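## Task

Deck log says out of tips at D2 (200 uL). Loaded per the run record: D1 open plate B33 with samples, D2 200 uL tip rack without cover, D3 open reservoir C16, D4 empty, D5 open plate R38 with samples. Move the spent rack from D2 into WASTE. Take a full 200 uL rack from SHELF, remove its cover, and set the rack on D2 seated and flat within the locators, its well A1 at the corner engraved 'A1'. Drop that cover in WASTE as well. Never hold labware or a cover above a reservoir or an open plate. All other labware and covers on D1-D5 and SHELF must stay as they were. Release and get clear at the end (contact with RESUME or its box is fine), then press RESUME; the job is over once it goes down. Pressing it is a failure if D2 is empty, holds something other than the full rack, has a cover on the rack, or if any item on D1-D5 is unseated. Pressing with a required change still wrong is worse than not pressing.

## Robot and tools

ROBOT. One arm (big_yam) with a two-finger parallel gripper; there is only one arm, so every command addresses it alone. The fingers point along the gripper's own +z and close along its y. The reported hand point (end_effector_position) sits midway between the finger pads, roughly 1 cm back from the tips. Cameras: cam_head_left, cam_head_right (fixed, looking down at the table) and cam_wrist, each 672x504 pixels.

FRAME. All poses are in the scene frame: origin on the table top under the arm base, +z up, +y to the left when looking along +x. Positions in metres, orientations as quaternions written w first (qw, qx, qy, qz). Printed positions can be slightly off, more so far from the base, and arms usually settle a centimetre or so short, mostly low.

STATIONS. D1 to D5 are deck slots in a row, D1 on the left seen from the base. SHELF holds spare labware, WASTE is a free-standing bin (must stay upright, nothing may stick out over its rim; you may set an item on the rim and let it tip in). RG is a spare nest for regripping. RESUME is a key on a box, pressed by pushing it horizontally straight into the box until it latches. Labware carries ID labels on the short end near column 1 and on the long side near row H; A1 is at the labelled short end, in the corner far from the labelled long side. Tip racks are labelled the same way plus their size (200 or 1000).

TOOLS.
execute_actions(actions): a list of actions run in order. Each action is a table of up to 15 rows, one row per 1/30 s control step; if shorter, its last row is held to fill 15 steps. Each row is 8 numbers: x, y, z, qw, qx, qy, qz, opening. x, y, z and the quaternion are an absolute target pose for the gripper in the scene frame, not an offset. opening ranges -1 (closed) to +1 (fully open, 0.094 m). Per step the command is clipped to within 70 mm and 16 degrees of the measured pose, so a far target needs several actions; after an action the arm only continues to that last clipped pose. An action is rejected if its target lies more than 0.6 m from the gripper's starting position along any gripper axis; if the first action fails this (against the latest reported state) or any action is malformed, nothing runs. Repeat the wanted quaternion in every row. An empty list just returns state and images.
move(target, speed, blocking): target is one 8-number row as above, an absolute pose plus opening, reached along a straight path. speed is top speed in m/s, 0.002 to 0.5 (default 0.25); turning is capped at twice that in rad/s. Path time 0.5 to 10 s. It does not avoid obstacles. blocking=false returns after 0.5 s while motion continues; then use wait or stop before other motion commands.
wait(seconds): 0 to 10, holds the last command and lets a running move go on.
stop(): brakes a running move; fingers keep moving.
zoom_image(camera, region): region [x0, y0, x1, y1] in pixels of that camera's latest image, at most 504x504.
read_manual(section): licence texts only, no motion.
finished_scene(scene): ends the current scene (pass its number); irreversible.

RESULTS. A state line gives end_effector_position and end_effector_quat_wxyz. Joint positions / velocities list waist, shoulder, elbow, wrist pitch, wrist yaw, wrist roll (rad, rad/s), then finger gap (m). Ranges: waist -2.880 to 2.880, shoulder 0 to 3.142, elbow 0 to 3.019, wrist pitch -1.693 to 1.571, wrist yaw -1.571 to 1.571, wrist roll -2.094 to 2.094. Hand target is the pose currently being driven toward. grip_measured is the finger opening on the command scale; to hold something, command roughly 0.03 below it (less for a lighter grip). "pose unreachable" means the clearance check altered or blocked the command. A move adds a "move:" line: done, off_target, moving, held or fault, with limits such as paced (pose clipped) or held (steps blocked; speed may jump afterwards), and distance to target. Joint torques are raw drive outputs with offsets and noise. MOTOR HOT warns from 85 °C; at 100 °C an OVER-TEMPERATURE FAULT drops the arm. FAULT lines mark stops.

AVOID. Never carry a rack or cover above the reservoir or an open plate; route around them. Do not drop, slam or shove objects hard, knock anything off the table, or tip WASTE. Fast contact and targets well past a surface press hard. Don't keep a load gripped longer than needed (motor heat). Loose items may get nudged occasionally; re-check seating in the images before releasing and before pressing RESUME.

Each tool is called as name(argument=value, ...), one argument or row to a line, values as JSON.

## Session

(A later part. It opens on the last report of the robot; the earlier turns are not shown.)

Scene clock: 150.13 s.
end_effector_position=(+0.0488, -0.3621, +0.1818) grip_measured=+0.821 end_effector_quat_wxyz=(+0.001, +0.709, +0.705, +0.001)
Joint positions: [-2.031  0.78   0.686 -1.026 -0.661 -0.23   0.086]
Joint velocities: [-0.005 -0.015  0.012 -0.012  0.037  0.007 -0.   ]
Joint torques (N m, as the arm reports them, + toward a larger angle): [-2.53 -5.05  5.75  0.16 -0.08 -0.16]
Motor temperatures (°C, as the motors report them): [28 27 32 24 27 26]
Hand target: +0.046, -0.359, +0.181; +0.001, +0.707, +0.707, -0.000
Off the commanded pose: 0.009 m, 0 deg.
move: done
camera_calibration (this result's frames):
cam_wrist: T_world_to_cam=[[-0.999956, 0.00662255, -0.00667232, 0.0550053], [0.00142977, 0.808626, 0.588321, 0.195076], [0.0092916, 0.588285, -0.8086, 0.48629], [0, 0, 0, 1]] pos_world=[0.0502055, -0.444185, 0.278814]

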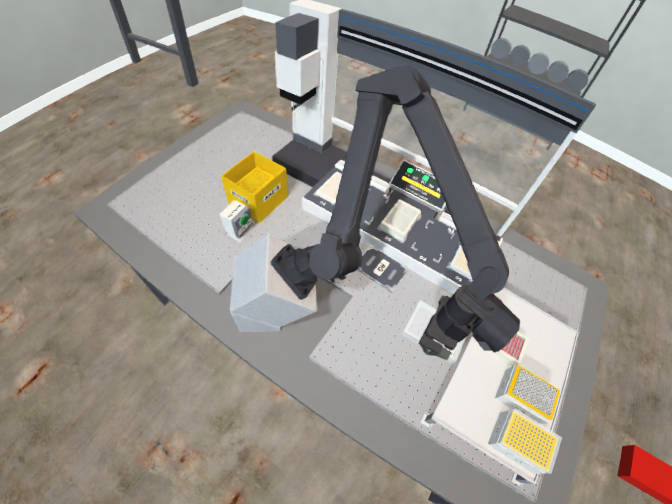

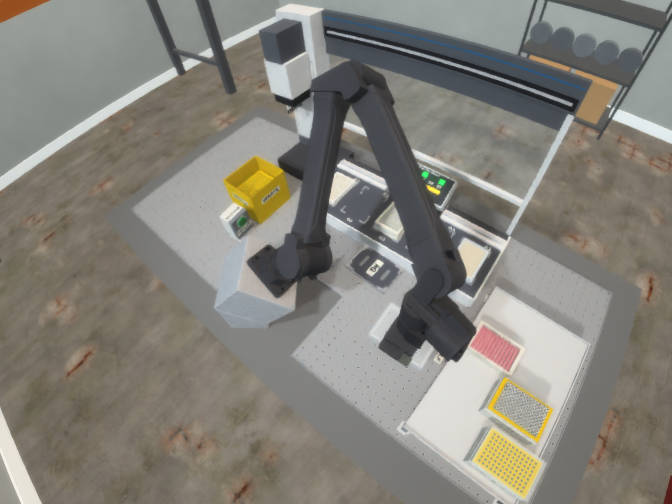

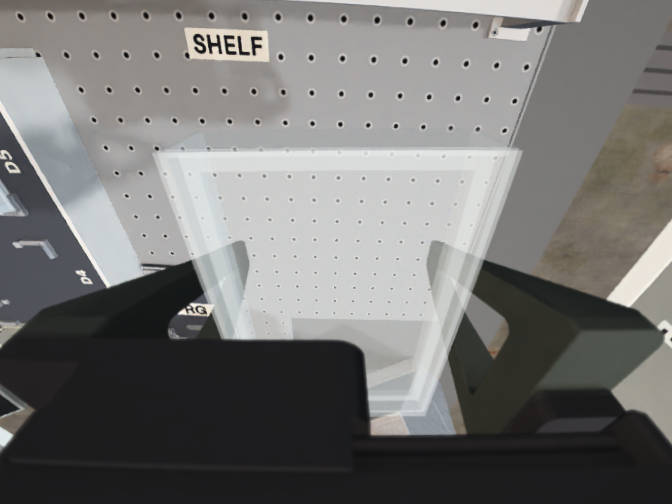

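move(
  target=[0.21,-0.31,0.11,0,0.38,0.92,0,0.76],
  speed=0.2,
)

move(
  target=[0.235,-0.12,0.11,0,0,1,0,0.76],
  speed=0.15,
)

Scene clock: 156.13 s.
end_effector_position=(+0.2125, -0.3164, +0.1166) grip_measured=+0.820 end_effector_quat_wxyz=(+0.001, +0.385, +0.923, -0.005)
Joint positions: [-1.108  0.659  0.6   -0.729 -0.087 -0.21   0.086]
Joint velocities: [-0.005 -0.015  0.007  0.002  0.022 -0.022  0.001]
Joint torques (N m, as the arm reports them, + toward a larger angle): [ 0.21 -6.16  5.72  0.57  0.18 -0.13]
Motor temperatures (°C, as the motors report them): [28 27 31 24 27 26]
Hand target: +0.209, -0.310, +0.108; -0.008, +0.378, +0.926, +0.002
Off the commanded pose: 0.009 m, 1 deg.
move: done
camera_calibration (this result's frames):
cam_wrist: T_world_to_cam=[[-0.710281, -0.7039, 0.00517596, -0.0698073], [-0.569987, 0.579438, 0.582552, 0.24577], [-0.413057, 0.410825, -0.812777, 0.439233], [0, 0, 0, 1]] pos_world=[0.271931, -0.371994, 0.214186]

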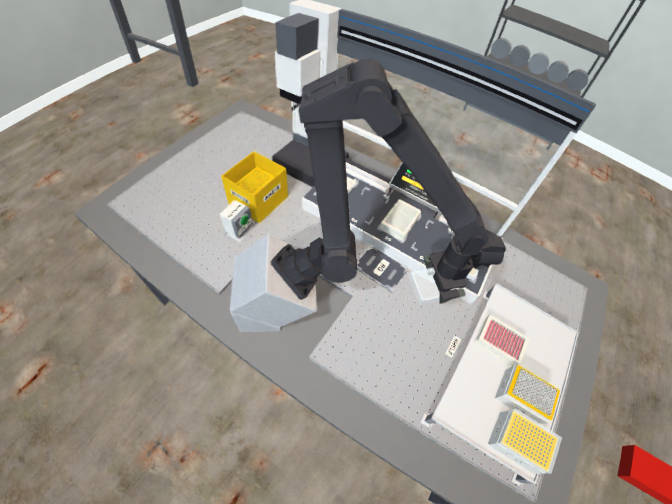

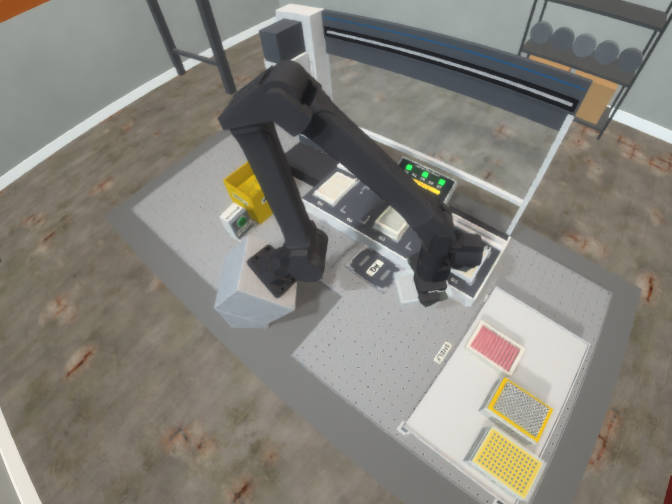

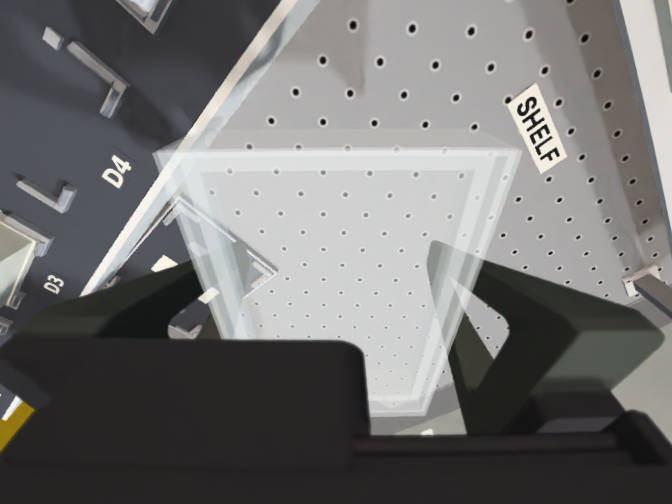

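Scene clock: 159.10 s.
end_effector_position=(+0.2436, -0.1267, +0.1150) grip_measured=+0.820 end_effector_quat_wxyz=(+0.007, -0.002, +1.000, -0.006)
Joint positions: [-0.139  0.561  0.346 -0.751  0.557 -0.254  0.086]
Joint velocities: [-0.005 -0.015 -0.007  0.012  0.007  0.066  0.   ]
Joint torques (N m, as the arm reports them, + toward a larger angle): [ 0.89 -1.13  4.84 -0.2   0.18  0.11]
Motor temperatures (°C, as the motors report them): [28 27 31 24 27 26]
Hand target: +0.235, -0.121, +0.111; -0.005, -0.005, +1.000, -0.003
Off the commanded pose: 0.012 m, 1 deg.
move: off_target
camera_calibration (this result's frames):
cam_wrist: T_world_to_cam=[[0.00436984, -0.999946, 0.00942526, -0.126275], [-0.817365, 0.00185839, 0.576117, 0.142307], [-0.576103, -0.0102214, -0.817313, 0.359781], [0, 0, 0, 1]] pos_world=[0.32414, -0.122856, 0.213258]

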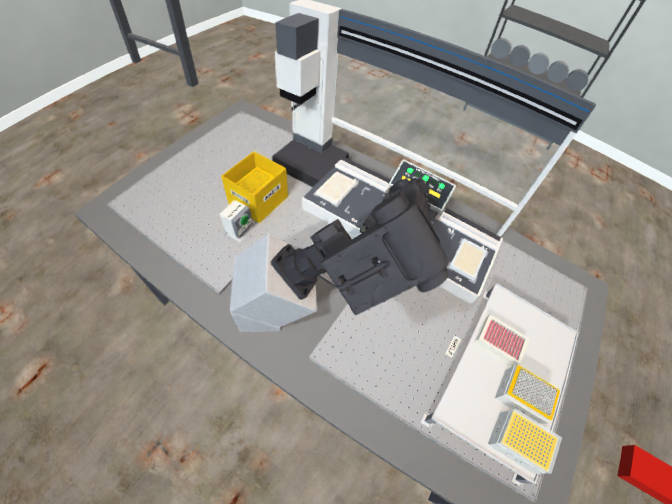

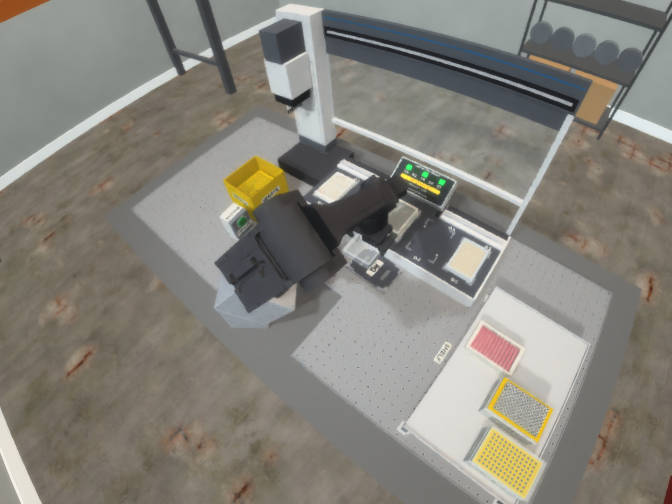

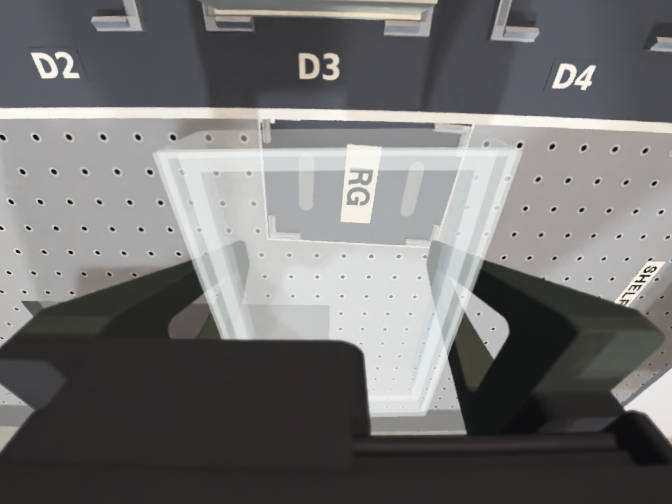

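move(
  target=[0.235,0.19,0.2,0,0,1,0,0.76],
  speed=0.2,
)

move(
  target=[0.24,0.355,0.19,0,0,1,0,0.76],
  speed=0.2,
)

move(
  target=[0.234,0.338,0.105,0,0,1,0,0.76],
  speed=0.08,
)

Scene clock: 166.83 s.
end_effector_position=(+0.2273, +0.1735, +0.1890) grip_measured=+0.820 end_effector_quat_wxyz=(-0.004, -0.014, +1.000, -0.018)
Joint positions: [ 1.004  1.656  0.716 -1.053  0.706  1.215  0.086]
Joint velocities: [-0.005 -0.024 -0.007 -0.002 -0.037 -0.007 -0.002]
Joint torques (N m, as the arm reports them, + toward a larger angle): [ 7.63 -4.59  8.73 -0.38  0.11  0.13]
Motor temperatures (°C, as the motors report them): [28 26 31 24 26 26]
Hand target: +0.237, +0.184, +0.197; -0.001, -0.001, +1.000, -0.011
Off the commanded pose: 0.021 m, 3 deg.
move: off_target
camera_calibration (this result's frames):
cam_wrist: T_world_to_cam=[[0.0272768, -0.999072, 0.0333413, 0.163363], [-0.804001, -0.00210702, 0.594624, 0.0799506], [-0.594002, -0.0430259, -0.803312, 0.421067], [0, 0, 0, 1]] pos_world=[0.309939, 0.181496, 0.285261]

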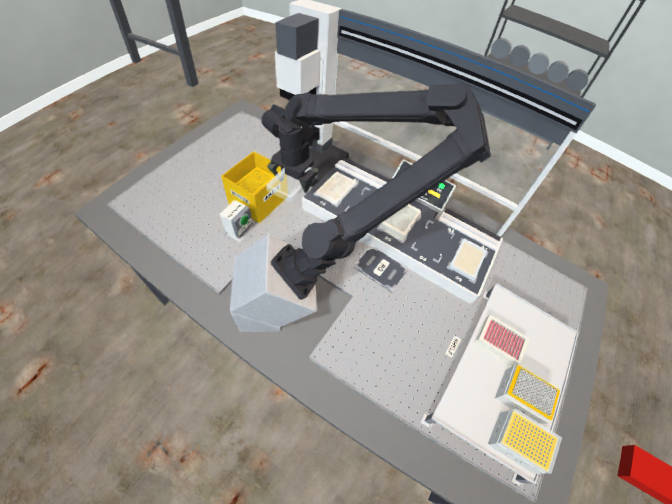

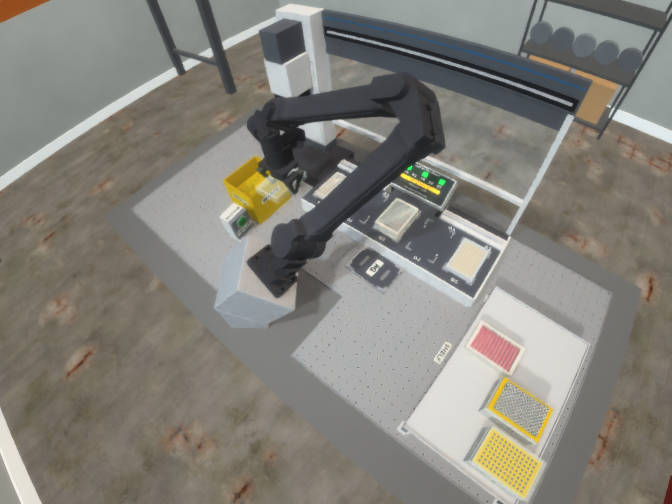

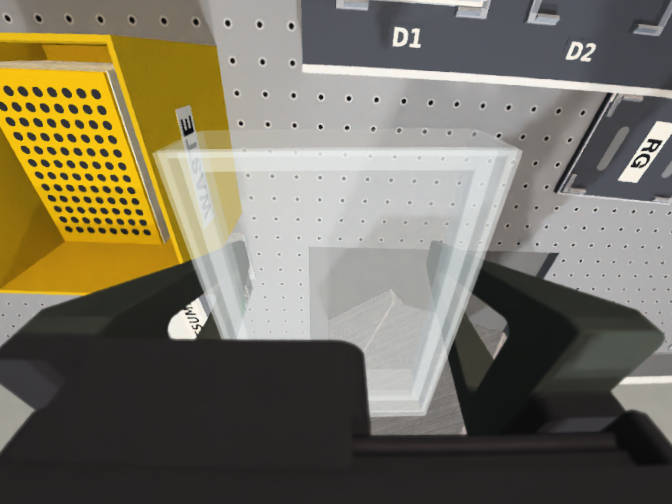

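Scene clock: 168.13 s.
end_effector_position=(+0.2360, +0.3398, +0.1805) grip_measured=+0.820 end_effector_quat_wxyz=(-0.003, -0.010, +1.000, -0.009)
Joint positions: [ 1.077  2.108  1.11  -1.025  0.672  1.291  0.086]
Joint velocities: [ 0.005 -0.005  0.012 -0.007 -0.037  0.007 -0.001]
Joint torques (N m, as the arm reports them, + toward a larger angle): [11.38 -9.71  9.09 -0.16  0.07  0.13]
Motor temperatures (°C, as the motors report them): [28 26 31 24 26 26]
Hand target: +0.241, +0.354, +0.187; +0.000, +0.000, +1.000, -0.000
Off the commanded pose: 0.018 m, 2 deg.
move: off_target
camera_calibration (this result's frames):
cam_wrist: T_world_to_cam=[[0.0204649, -0.999685, 0.0145092, 0.334846], [-0.805521, -0.00789051, 0.592515, 0.0951486], [-0.592214, -0.0238132, -0.805429, 0.419978], [0, 0, 0, 1]] pos_world=[0.318509, 0.345493, 0.277027]

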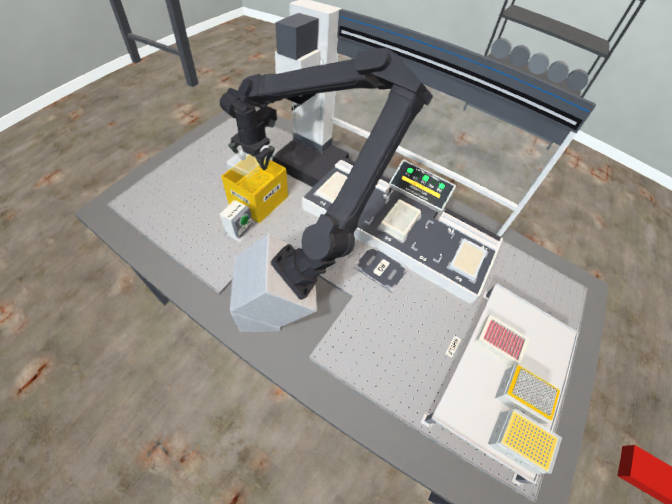

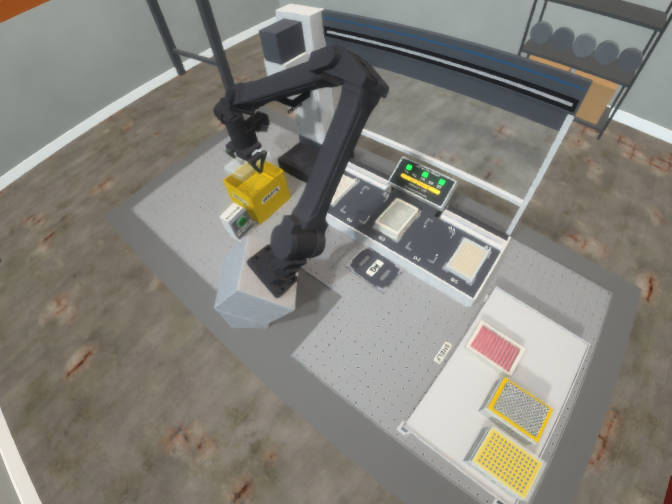

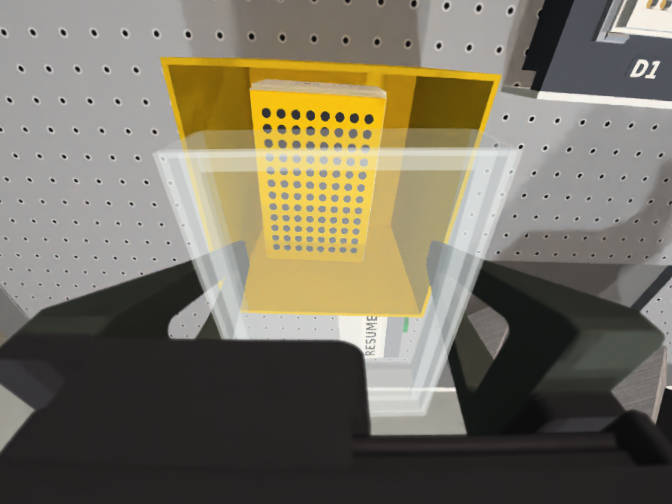

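Scene clock: 169.47 s.
end_effector_position=(+0.2382, +0.3436, +0.1216) grip_measured=+0.820 end_effector_quat_wxyz=(+0.007, +0.008, +1.000, +0.015)
Joint positions: [ 0.99   2.154  1.025 -0.761  0.708  1.183  0.086]
Joint velocities: [-0.005 -0.024 -0.002 -0.002  0.022 -0.066 -0.   ]
Joint torques (N m, as the arm reports them, + toward a larger angle): [ 9.62 -9.36  4.41  0.46  0.31 -0.15]
Motor temperatures (°C, as the motors report them): [28 26 31 24 27 26]
Hand target: +0.232, +0.336, +0.106; -0.001, -0.000, +1.000, +0.001
Off the commanded pose: 0.018 m, 2 deg.
move: off_target
camera_calibration (this result's frames):
cam_wrist: T_world_to_cam=[[-0.0164268, -0.999322, -0.0329461, 0.353835], [-0.817014, -0.0055793, 0.576591, 0.135692], [-0.576384, 0.0363889, -0.816368, 0.350859], [0, 0, 0, 1]] pos_world=[0.318904, 0.341585, 0.219849]

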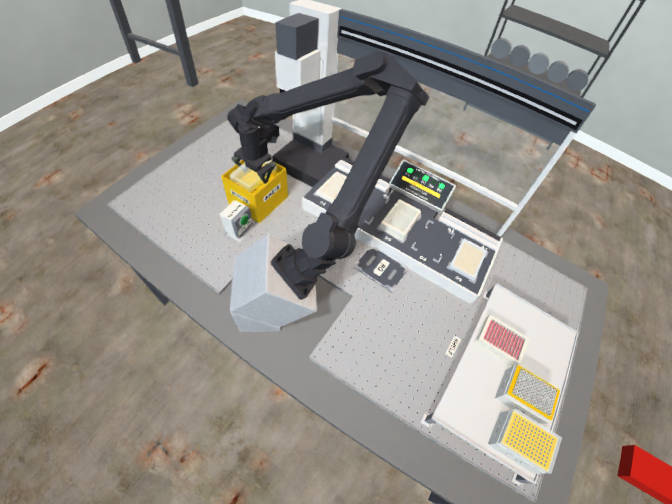

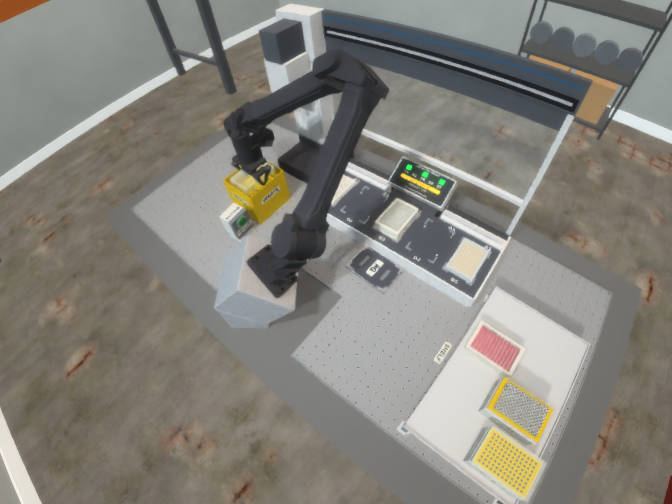

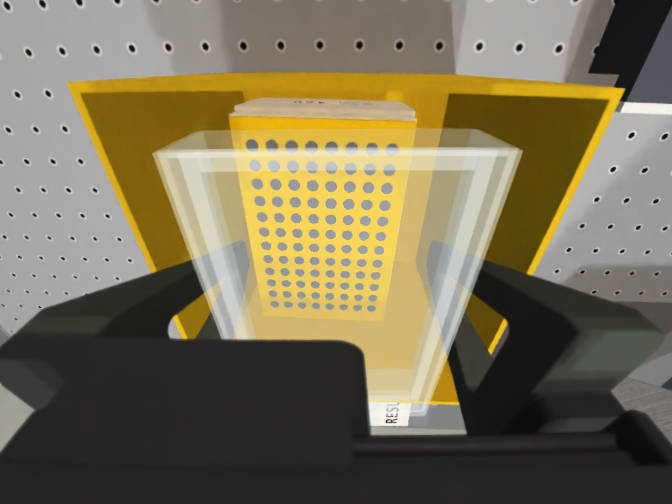

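execute_actions(
  actions=[
    [[0.234,0.338,0.105,0,0,1,0,1]],
    [[0.238,0.345,0.13,0,0,1,0,1],[0.238,0.345,0.137,0,0,1,0,1],[0.238,0.345,0.144,0,0,1,0,1],[0.238,0.345,0.151,0,0,1,0,1],[0.238,0.345,0.158,0,0,1,0,1],[0.238,0.345,0.165,0,0,1,0,1],[0.238,0.345,0.172,0,0,1,0,1],[0.238,0.345,0.18,0,0,1,0,1],[0.238,0.345,0.19,0,0,1,0,1],[0.238,0.345,0.2,0,0,1,0,1]],
  ],
)

move(
  target=[0.32,-0.24,0.2,0,0.38,0.92,0,1],
  speed=0.35,
)

move(
  target=[0.085,-0.68,0.24,0,0.72,0.694,0,1],
  speed=0.3,
)

move(
  target=[0.077,-0.652,0.155,0,0.72,0.694,0,1],
  speed=0.1,
)

Scene clock: 178.10 s.
end_effector_position=(+0.2257, +0.3351, +0.1901) grip_measured=+1.000 end_effector_quat_wxyz=(+0.000, -0.027, +1.000, -0.010)
Joint positions: [ 1.108  2.093  1.095 -1.046  0.665  1.292  0.094]
Joint velocities: [ 0.083 -0.161  0.188 -0.1   -0.037  0.154  0.   ]
Joint torques (N m, as the arm reports them, + toward a larger angle): [  9.45 -10.18   8.65  -0.25   0.15   0.13]
Motor temperatures (°C, as the motors report them): [28 26 31 24 27 26]
Hand target: +0.239, +0.345, +0.199; +0.001, +0.000, +1.000, -0.001
Off the commanded pose: 0.019 m, 3 deg.
camera_calibration (this result's frames):
cam_wrist: T_world_to_cam=[[0.054877, -0.998363, 0.0161315, 0.321703], [-0.80816, -0.0349224, 0.587926, 0.0915976], [-0.5864, -0.0453005, -0.808754, 0.428037], [0, 0, 0, 1]] pos_world=[0.307373, 0.343766, 0.287135]

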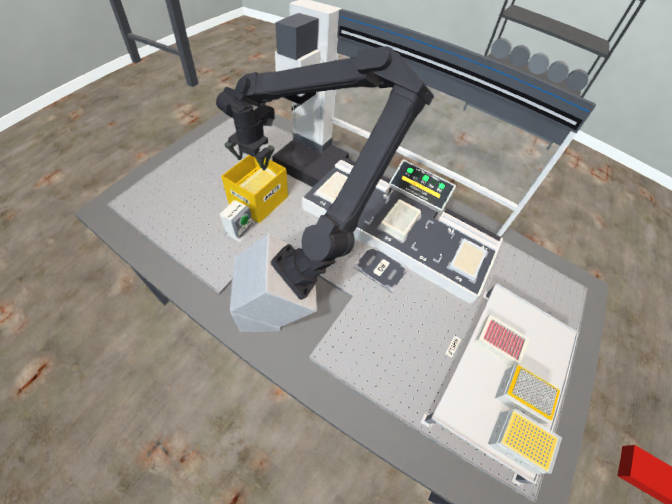

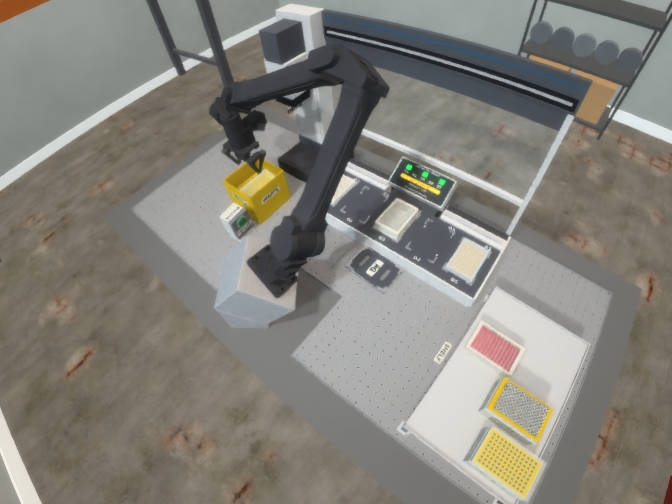

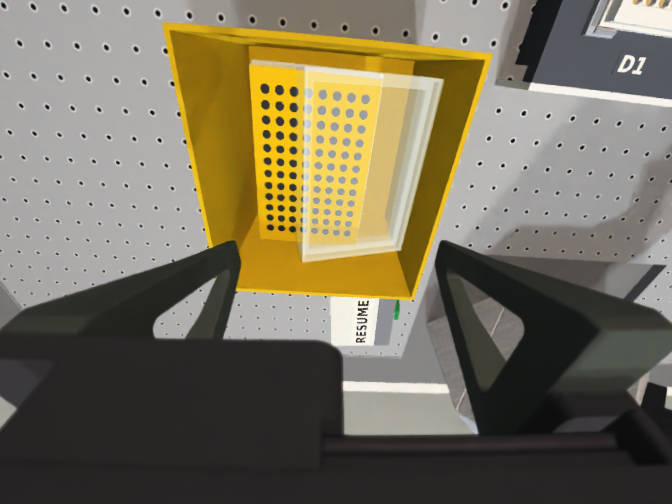

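Scene clock: 180.57 s.
end_effector_position=(+0.3074, -0.2239, +0.1993) grip_measured=+1.000 end_effector_quat_wxyz=(-0.013, +0.384, +0.923, +0.013)
Joint positions: [-0.317  0.593  0.741 -1.084  0.418  0.396  0.094]
Joint velocities: [-0.005 -0.015 -0.002 -0.007 -0.007  0.007  0.   ]
Joint torques (N m, as the arm reports them, + toward a larger angle): [-0.16 -4.48  9.61  0.42 -0.03 -0.15]
Motor temperatures (°C, as the motors report them): [28 26 31 24 27 26]
Hand target: +0.319, -0.233, +0.204; -0.004, +0.383, +0.924, +0.012
Off the commanded pose: 0.020 m, 2 deg.
move: off_target
camera_calibration (this result's frames):
cam_wrist: T_world_to_cam=[[-0.708728, -0.70527, -0.0172844, 0.065927], [-0.563827, 0.551525, 0.614752, 0.183541], [-0.424033, 0.445437, -0.788531, 0.513998], [0, 0, 0, 1]] pos_world=[0.368162, -0.283685, 0.293611]

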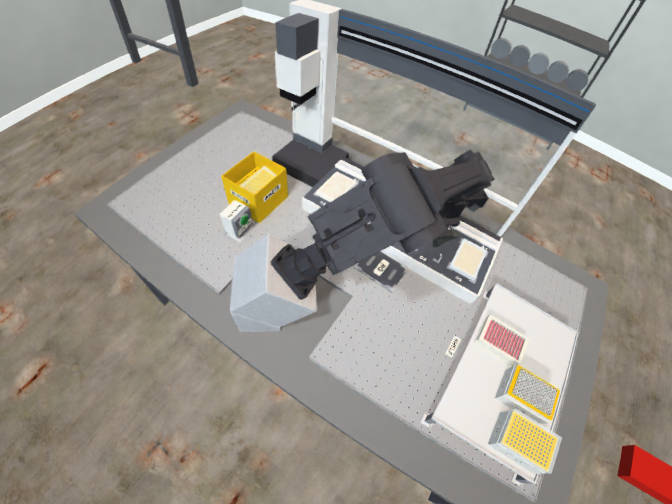

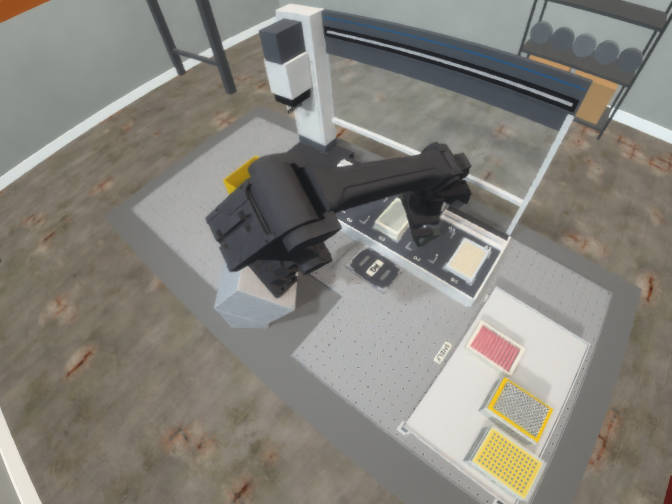

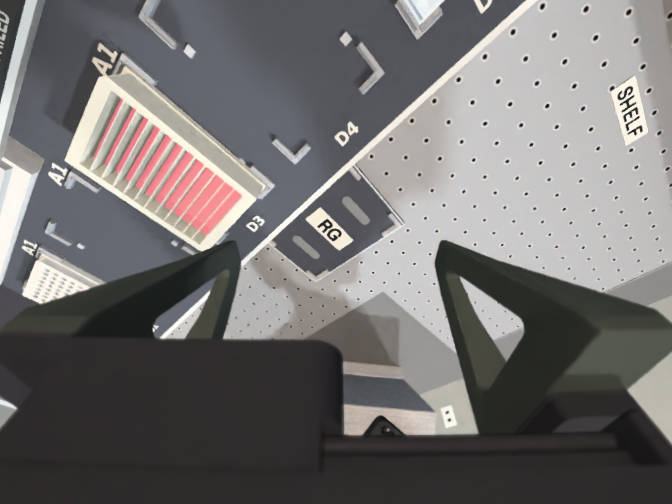

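Scene clock: 182.77 s.
end_effector_position=(+0.0745, -0.6660, +0.2355) grip_measured=+1.000 end_effector_quat_wxyz=(+0.002, +0.725, +0.689, +0.014)
Joint positions: [-1.937  1.425  1.717 -1.372 -0.635 -0.094  0.094]
Joint velocities: [-0.015 -0.005 -0.002  0.007 -0.022 -0.022  0.   ]
Joint torques (N m, as the arm reports them, + toward a larger angle): [ -7.21 -15.76  11.02  -0.33  -0.09   0.1 ]
Motor temperatures (°C, as the motors report them): [28 26 31 24 27 26]
Hand target: +0.077, -0.680, +0.243; +0.009, +0.725, +0.688, +0.007
Off the commanded pose: 0.018 m, 2 deg.
move: off_target
camera_calibration (this result's frames):
cam_wrist: T_world_to_cam=[[-0.998363, 0.0511421, -0.0256248, 0.11701], [0.0254972, 0.79886, 0.600977, 0.397857], [0.0512058, 0.599339, -0.798856, 0.710171], [0, 0, 0, 1]] pos_world=[0.0703093, -0.749449, 0.33122]

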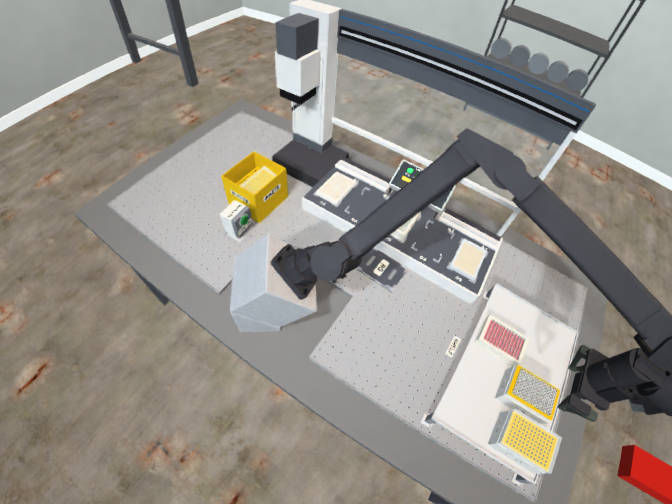

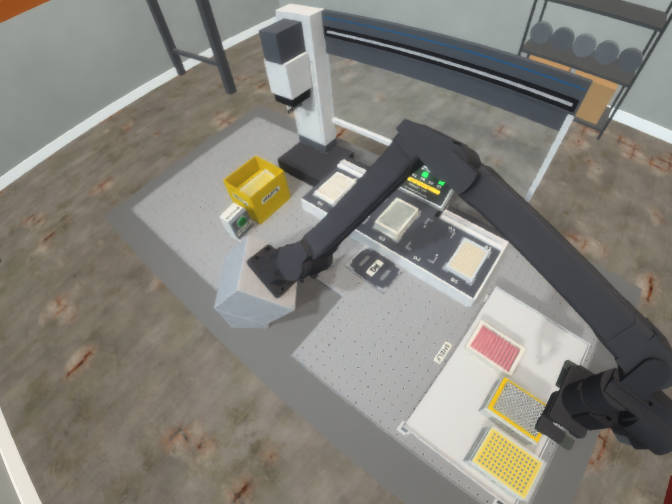

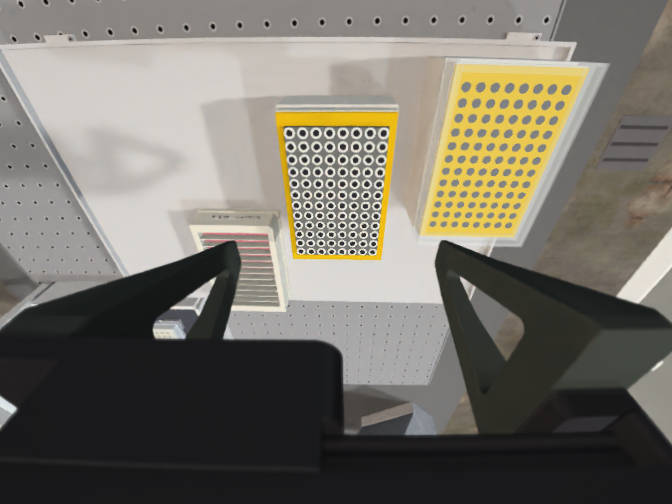

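Scene clock: 183.93 s.
end_effector_position=(+0.0726, -0.6555, +0.1629) grip_measured=+1.000 end_effector_quat_wxyz=(+0.001, +0.717, +0.697, -0.006)
Joint positions: [-1.842  1.423  1.549 -1.119 -0.559  0.001  0.094]
Joint velocities: [-0.005 -0.005  0.022 -0.017 -0.007 -0.022  0.   ]
Joint torques (N m, as the arm reports them, + toward a larger angle): [ -5.71 -18.3    6.1    0.52   0.19   0.1 ]
Motor temperatures (°C, as the motors report them): [28 26 31 24 27 26]
Hand target: +0.077, -0.651, +0.155; -0.001, +0.720, +0.694, +0.000
Off the commanded pose: 0.010 m, 1 deg.
move: done
camera_calibration (this result's frames):
cam_wrist: T_world_to_cam=[[-0.999579, 0.0288363, 0.00329011, 0.0934916], [0.0253899, 0.813886, 0.580469, 0.446359], [0.0140608, 0.580308, -0.814275, 0.638722], [0, 0, 0, 1]] pos_world=[0.0731382, -0.736637, 0.26069]

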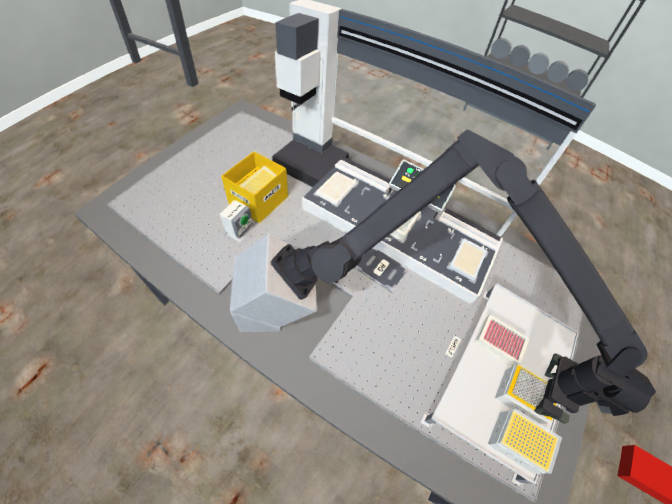

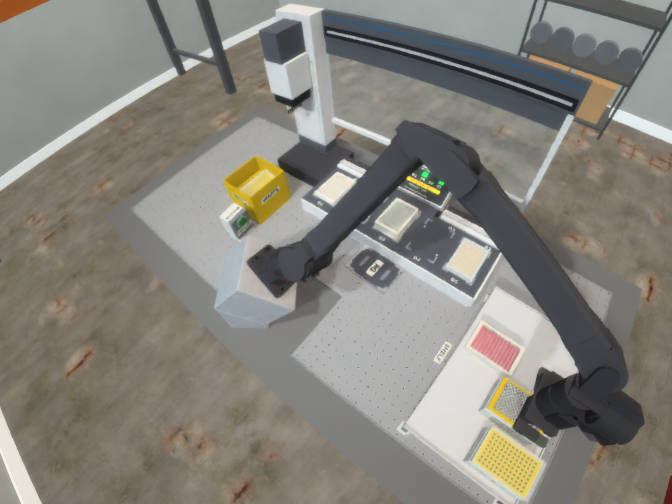

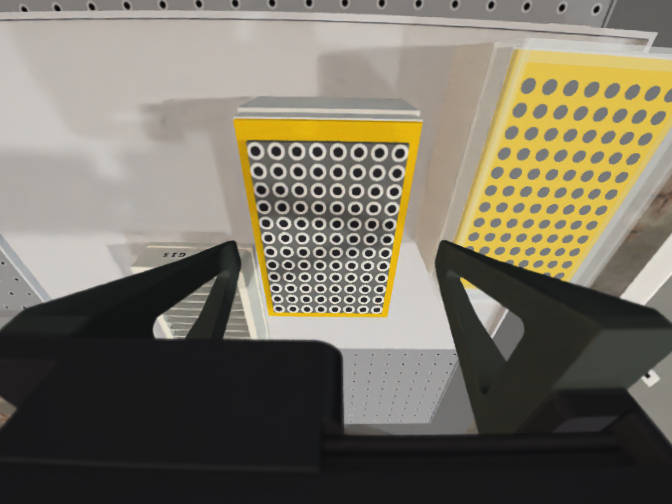

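move(
  target=[0.080,-0.65,0.128,0,0.726,0.688,0,1],
  speed=0.05,
)

Scene clock: 188.30 s.
end_effector_position=(+0.0811, -0.6573, +0.1465) grip_measured=+1.000 end_effector_quat_wxyz=(+0.008, +0.720, +0.694, -0.013)
Joint positions: [-1.807  1.423  1.521 -1.05  -0.539  0.054  0.094]
Joint velocities: [-0.005 -0.024  0.007 -0.002  0.037  0.022  0.   ]
Joint torques (N m, as the arm reports them, + toward a larger angle): [ -4.97 -16.89   5.93   0.56   0.21   0.13]
Motor temperatures (°C, as the motors report them): [28 27 31 24 27 26]
Hand target: +0.080, -0.649, +0.128; -0.001, +0.726, +0.688, +0.000
Off the commanded pose: 0.020 m, 2 deg.
move: off_target
camera_calibration (this result's frames):
cam_wrist: T_world_to_cam=[[-0.999344, 0.0361289, 0.0026508, 0.107008], [0.0313218, 0.824973, 0.564304, 0.466286], [0.0182008, 0.564016, -0.825563, 0.616903], [0, 0, 0, 1]] pos_world=[0.081105, -0.736483, 0.245882]

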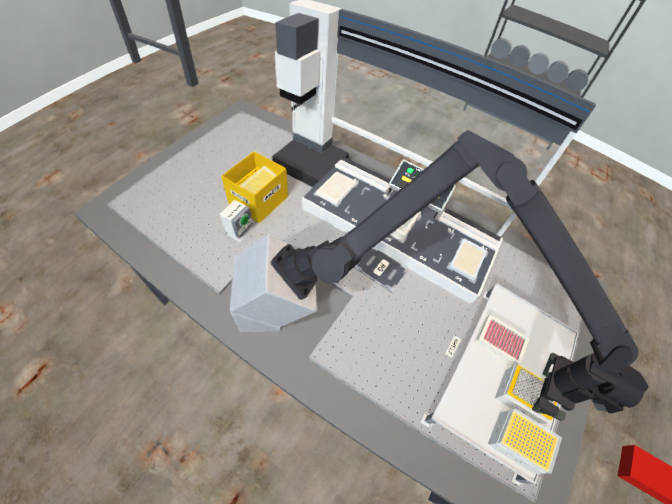

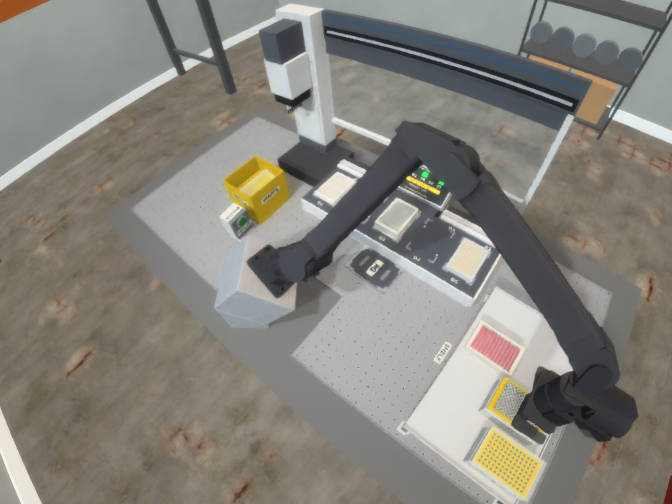

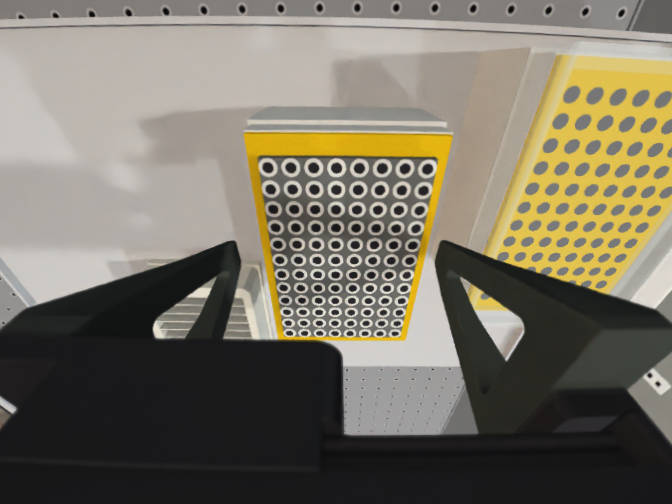

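move(
  target=[0.073,-0.649,0.091,0,0.726,0.688,0,1],
  speed=0.05,
)

Scene clock: 193.03 s.
end_effector_position=(+0.0760, -0.6575, +0.1162) grip_measured=+1.000 end_effector_quat_wxyz=(+0.011, +0.719, +0.695, -0.017)
Joint positions: [-1.783  1.452  1.485 -0.96  -0.524  0.082  0.094]
Joint velocities: [-0.005  0.015 -0.012 -0.007  0.022  0.037  0.   ]
Joint torques (N m, as the arm reports them, + toward a larger angle): [ -5.17 -16.2    5.83   0.62   0.2    0.11]
Motor temperatures (°C, as the motors report them): [28 27 31 24 27 26]
Hand target: +0.073, -0.647, +0.092; -0.001, +0.726, +0.688, -0.000
Off the commanded pose: 0.027 m, 3 deg.
move: off_target
camera_calibration (this result's frames):
cam_wrist: T_world_to_cam=[[-0.999403, 0.0344083, 0.00320444, 0.100772], [0.0303926, 0.831045, 0.555375, 0.488806], [0.0164464, 0.55514, -0.831594, 0.587173], [0, 0, 0, 1]] pos_world=[0.0761991, -0.73565, 0.216496]

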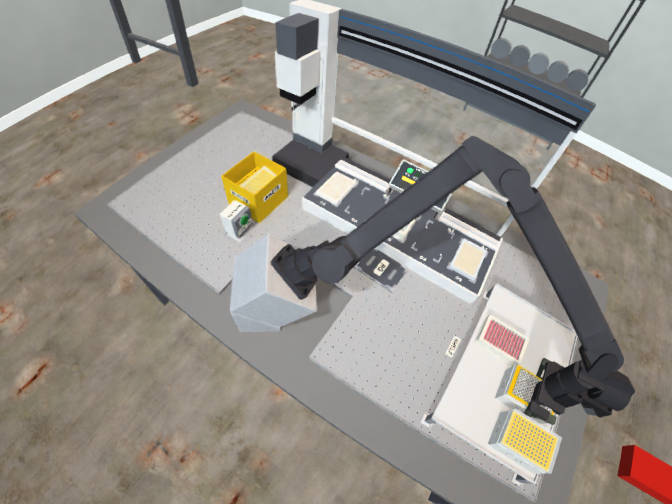

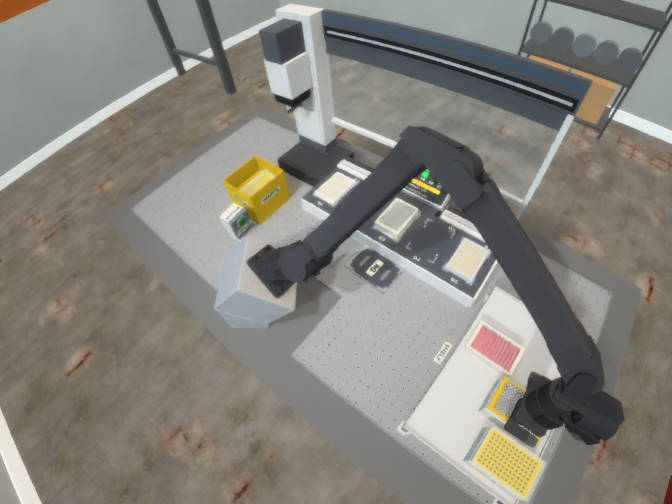

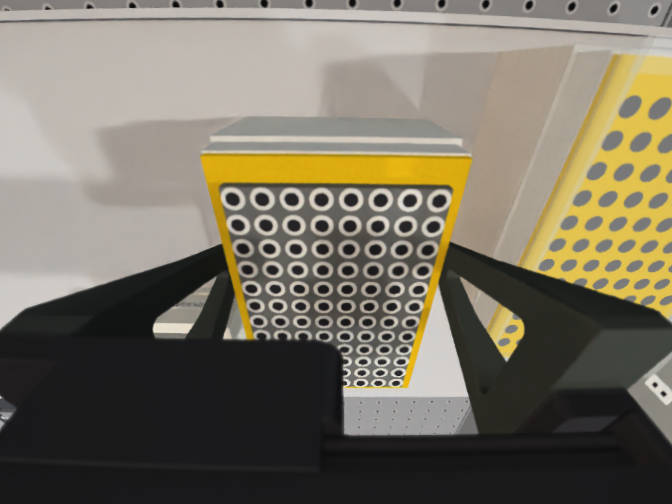

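execute_actions(
  actions=[
    [[0.073,-0.649,0.091,0,0.726,0.688,0,0.9],[0.073,-0.649,0.091,0,0.726,0.688,0,0.86],[0.073,-0.649,0.091,0,0.726,0.688,0,0.83],[0.073,-0.649,0.091,0,0.726,0.688,0,0.8],[0.073,-0.649,0.091,0,0.726,0.688,0,0.74]],
  ],
)

move(
  target=[0.078,-0.68,0.235,0,0.712,0.702,0,0.74],
  speed=0.08,
)

Scene clock: 197.57 s.
end_effector_position=(+0.0762, -0.6576, +0.1162) grip_measured=+0.782 end_effector_quat_wxyz=(+0.012, +0.719, +0.695, -0.017)
Joint positions: [-1.783  1.452  1.485 -0.96  -0.524  0.083  0.084]
Joint velocities: [ 0.005 -0.015 -0.007  0.002 -0.095 -0.007  0.   ]
Joint torques (N m, as the arm reports them, + toward a larger angle): [ -5.1  -15.89   5.96   0.52   0.18   0.11]
Motor temperatures (°C, as the motors report them): [28 27 31 24 27 26]
Hand target: +0.073, -0.648, +0.092; -0.001, +0.726, +0.688, -0.000
Off the commanded pose: 0.027 m, 3 deg.
camera_calibration (this result's frames):
cam_wrist: T_world_to_cam=[[-0.999393, 0.0347056, 0.00294968, 0.101195], [0.0305012, 0.83113, 0.555242, 0.488956], [0.0168184, 0.554995, -0.831684, 0.587011], [0, 0, 0, 1]] pos_world=[0.0763476, -0.735686, 0.21642]

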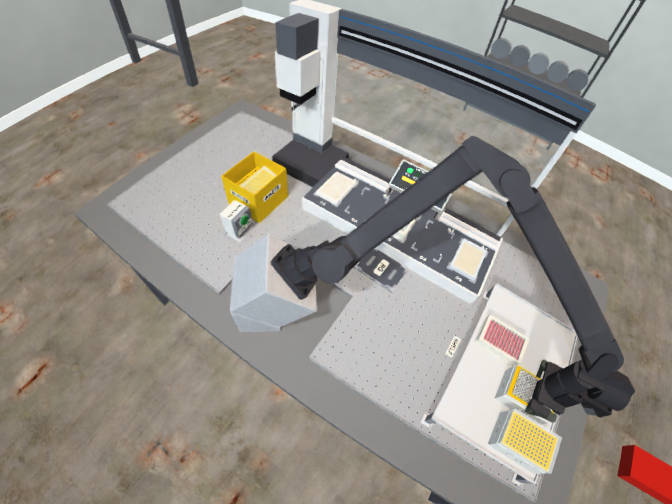

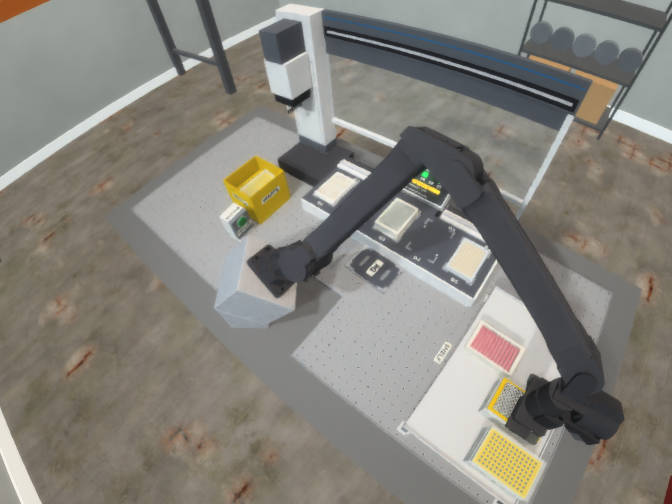

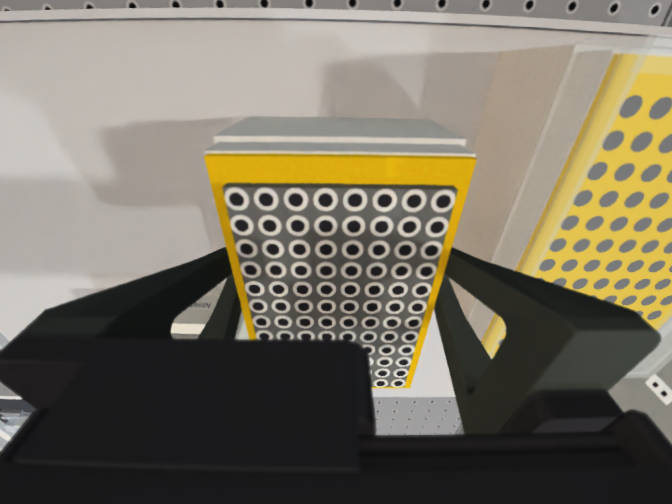

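Scene clock: 199.47 s.
end_effector_position=(+0.0722, -0.6657, +0.2158) grip_measured=+0.782 end_effector_quat_wxyz=(-0.011, +0.724, +0.689, +0.016)
Joint positions: [-1.91   1.447  1.708 -1.35  -0.604 -0.081  0.084]
Joint velocities: [-0.024  0.005 -0.017 -0.012  0.037 -0.081 -0.   ]
Joint torques (N m, as the arm reports them, + toward a larger angle): [ -7.86 -18.6   11.07  -0.41  -0.1   -0.16]
Motor temperatures (°C, as the motors report them): [28 27 31 24 27 26]
Hand target: +0.078, -0.681, +0.235; +0.001, +0.713, +0.702, -0.001
Off the commanded pose: 0.025 m, 3 deg.
move: off_target
camera_calibration (this result's frames):
cam_wrist: T_world_to_cam=[[-0.998745, 0.0492894, -0.00890939, 0.109396], [0.0332254, 0.785049, 0.618542, 0.395921], [0.0374819, 0.61747, -0.785701, 0.704647], [0, 0, 0, 1]] pos_world=[0.0696926, -0.751308, 0.309723]

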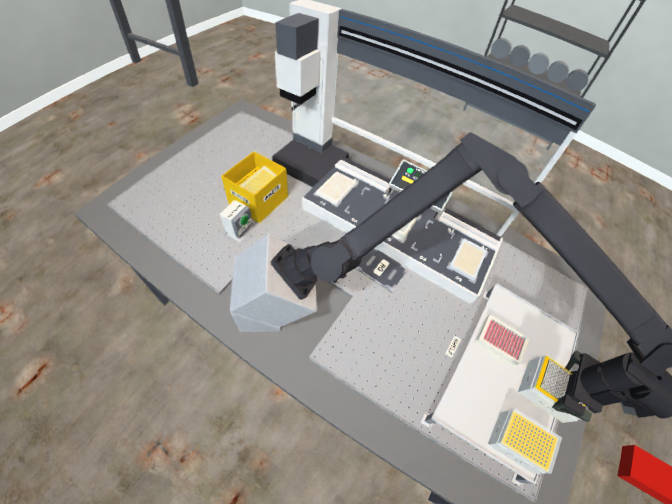

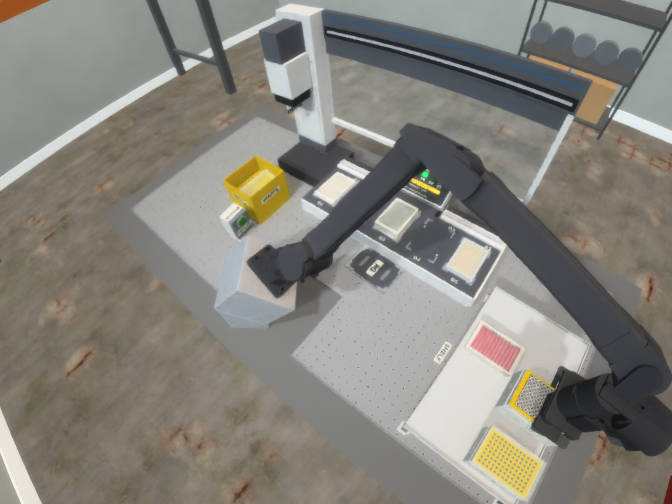

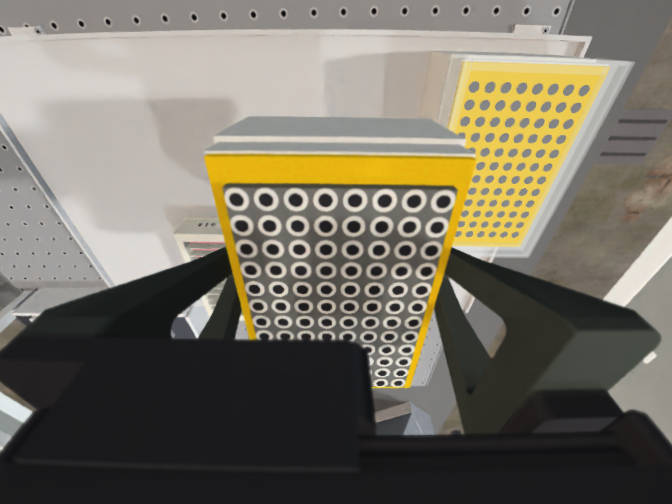

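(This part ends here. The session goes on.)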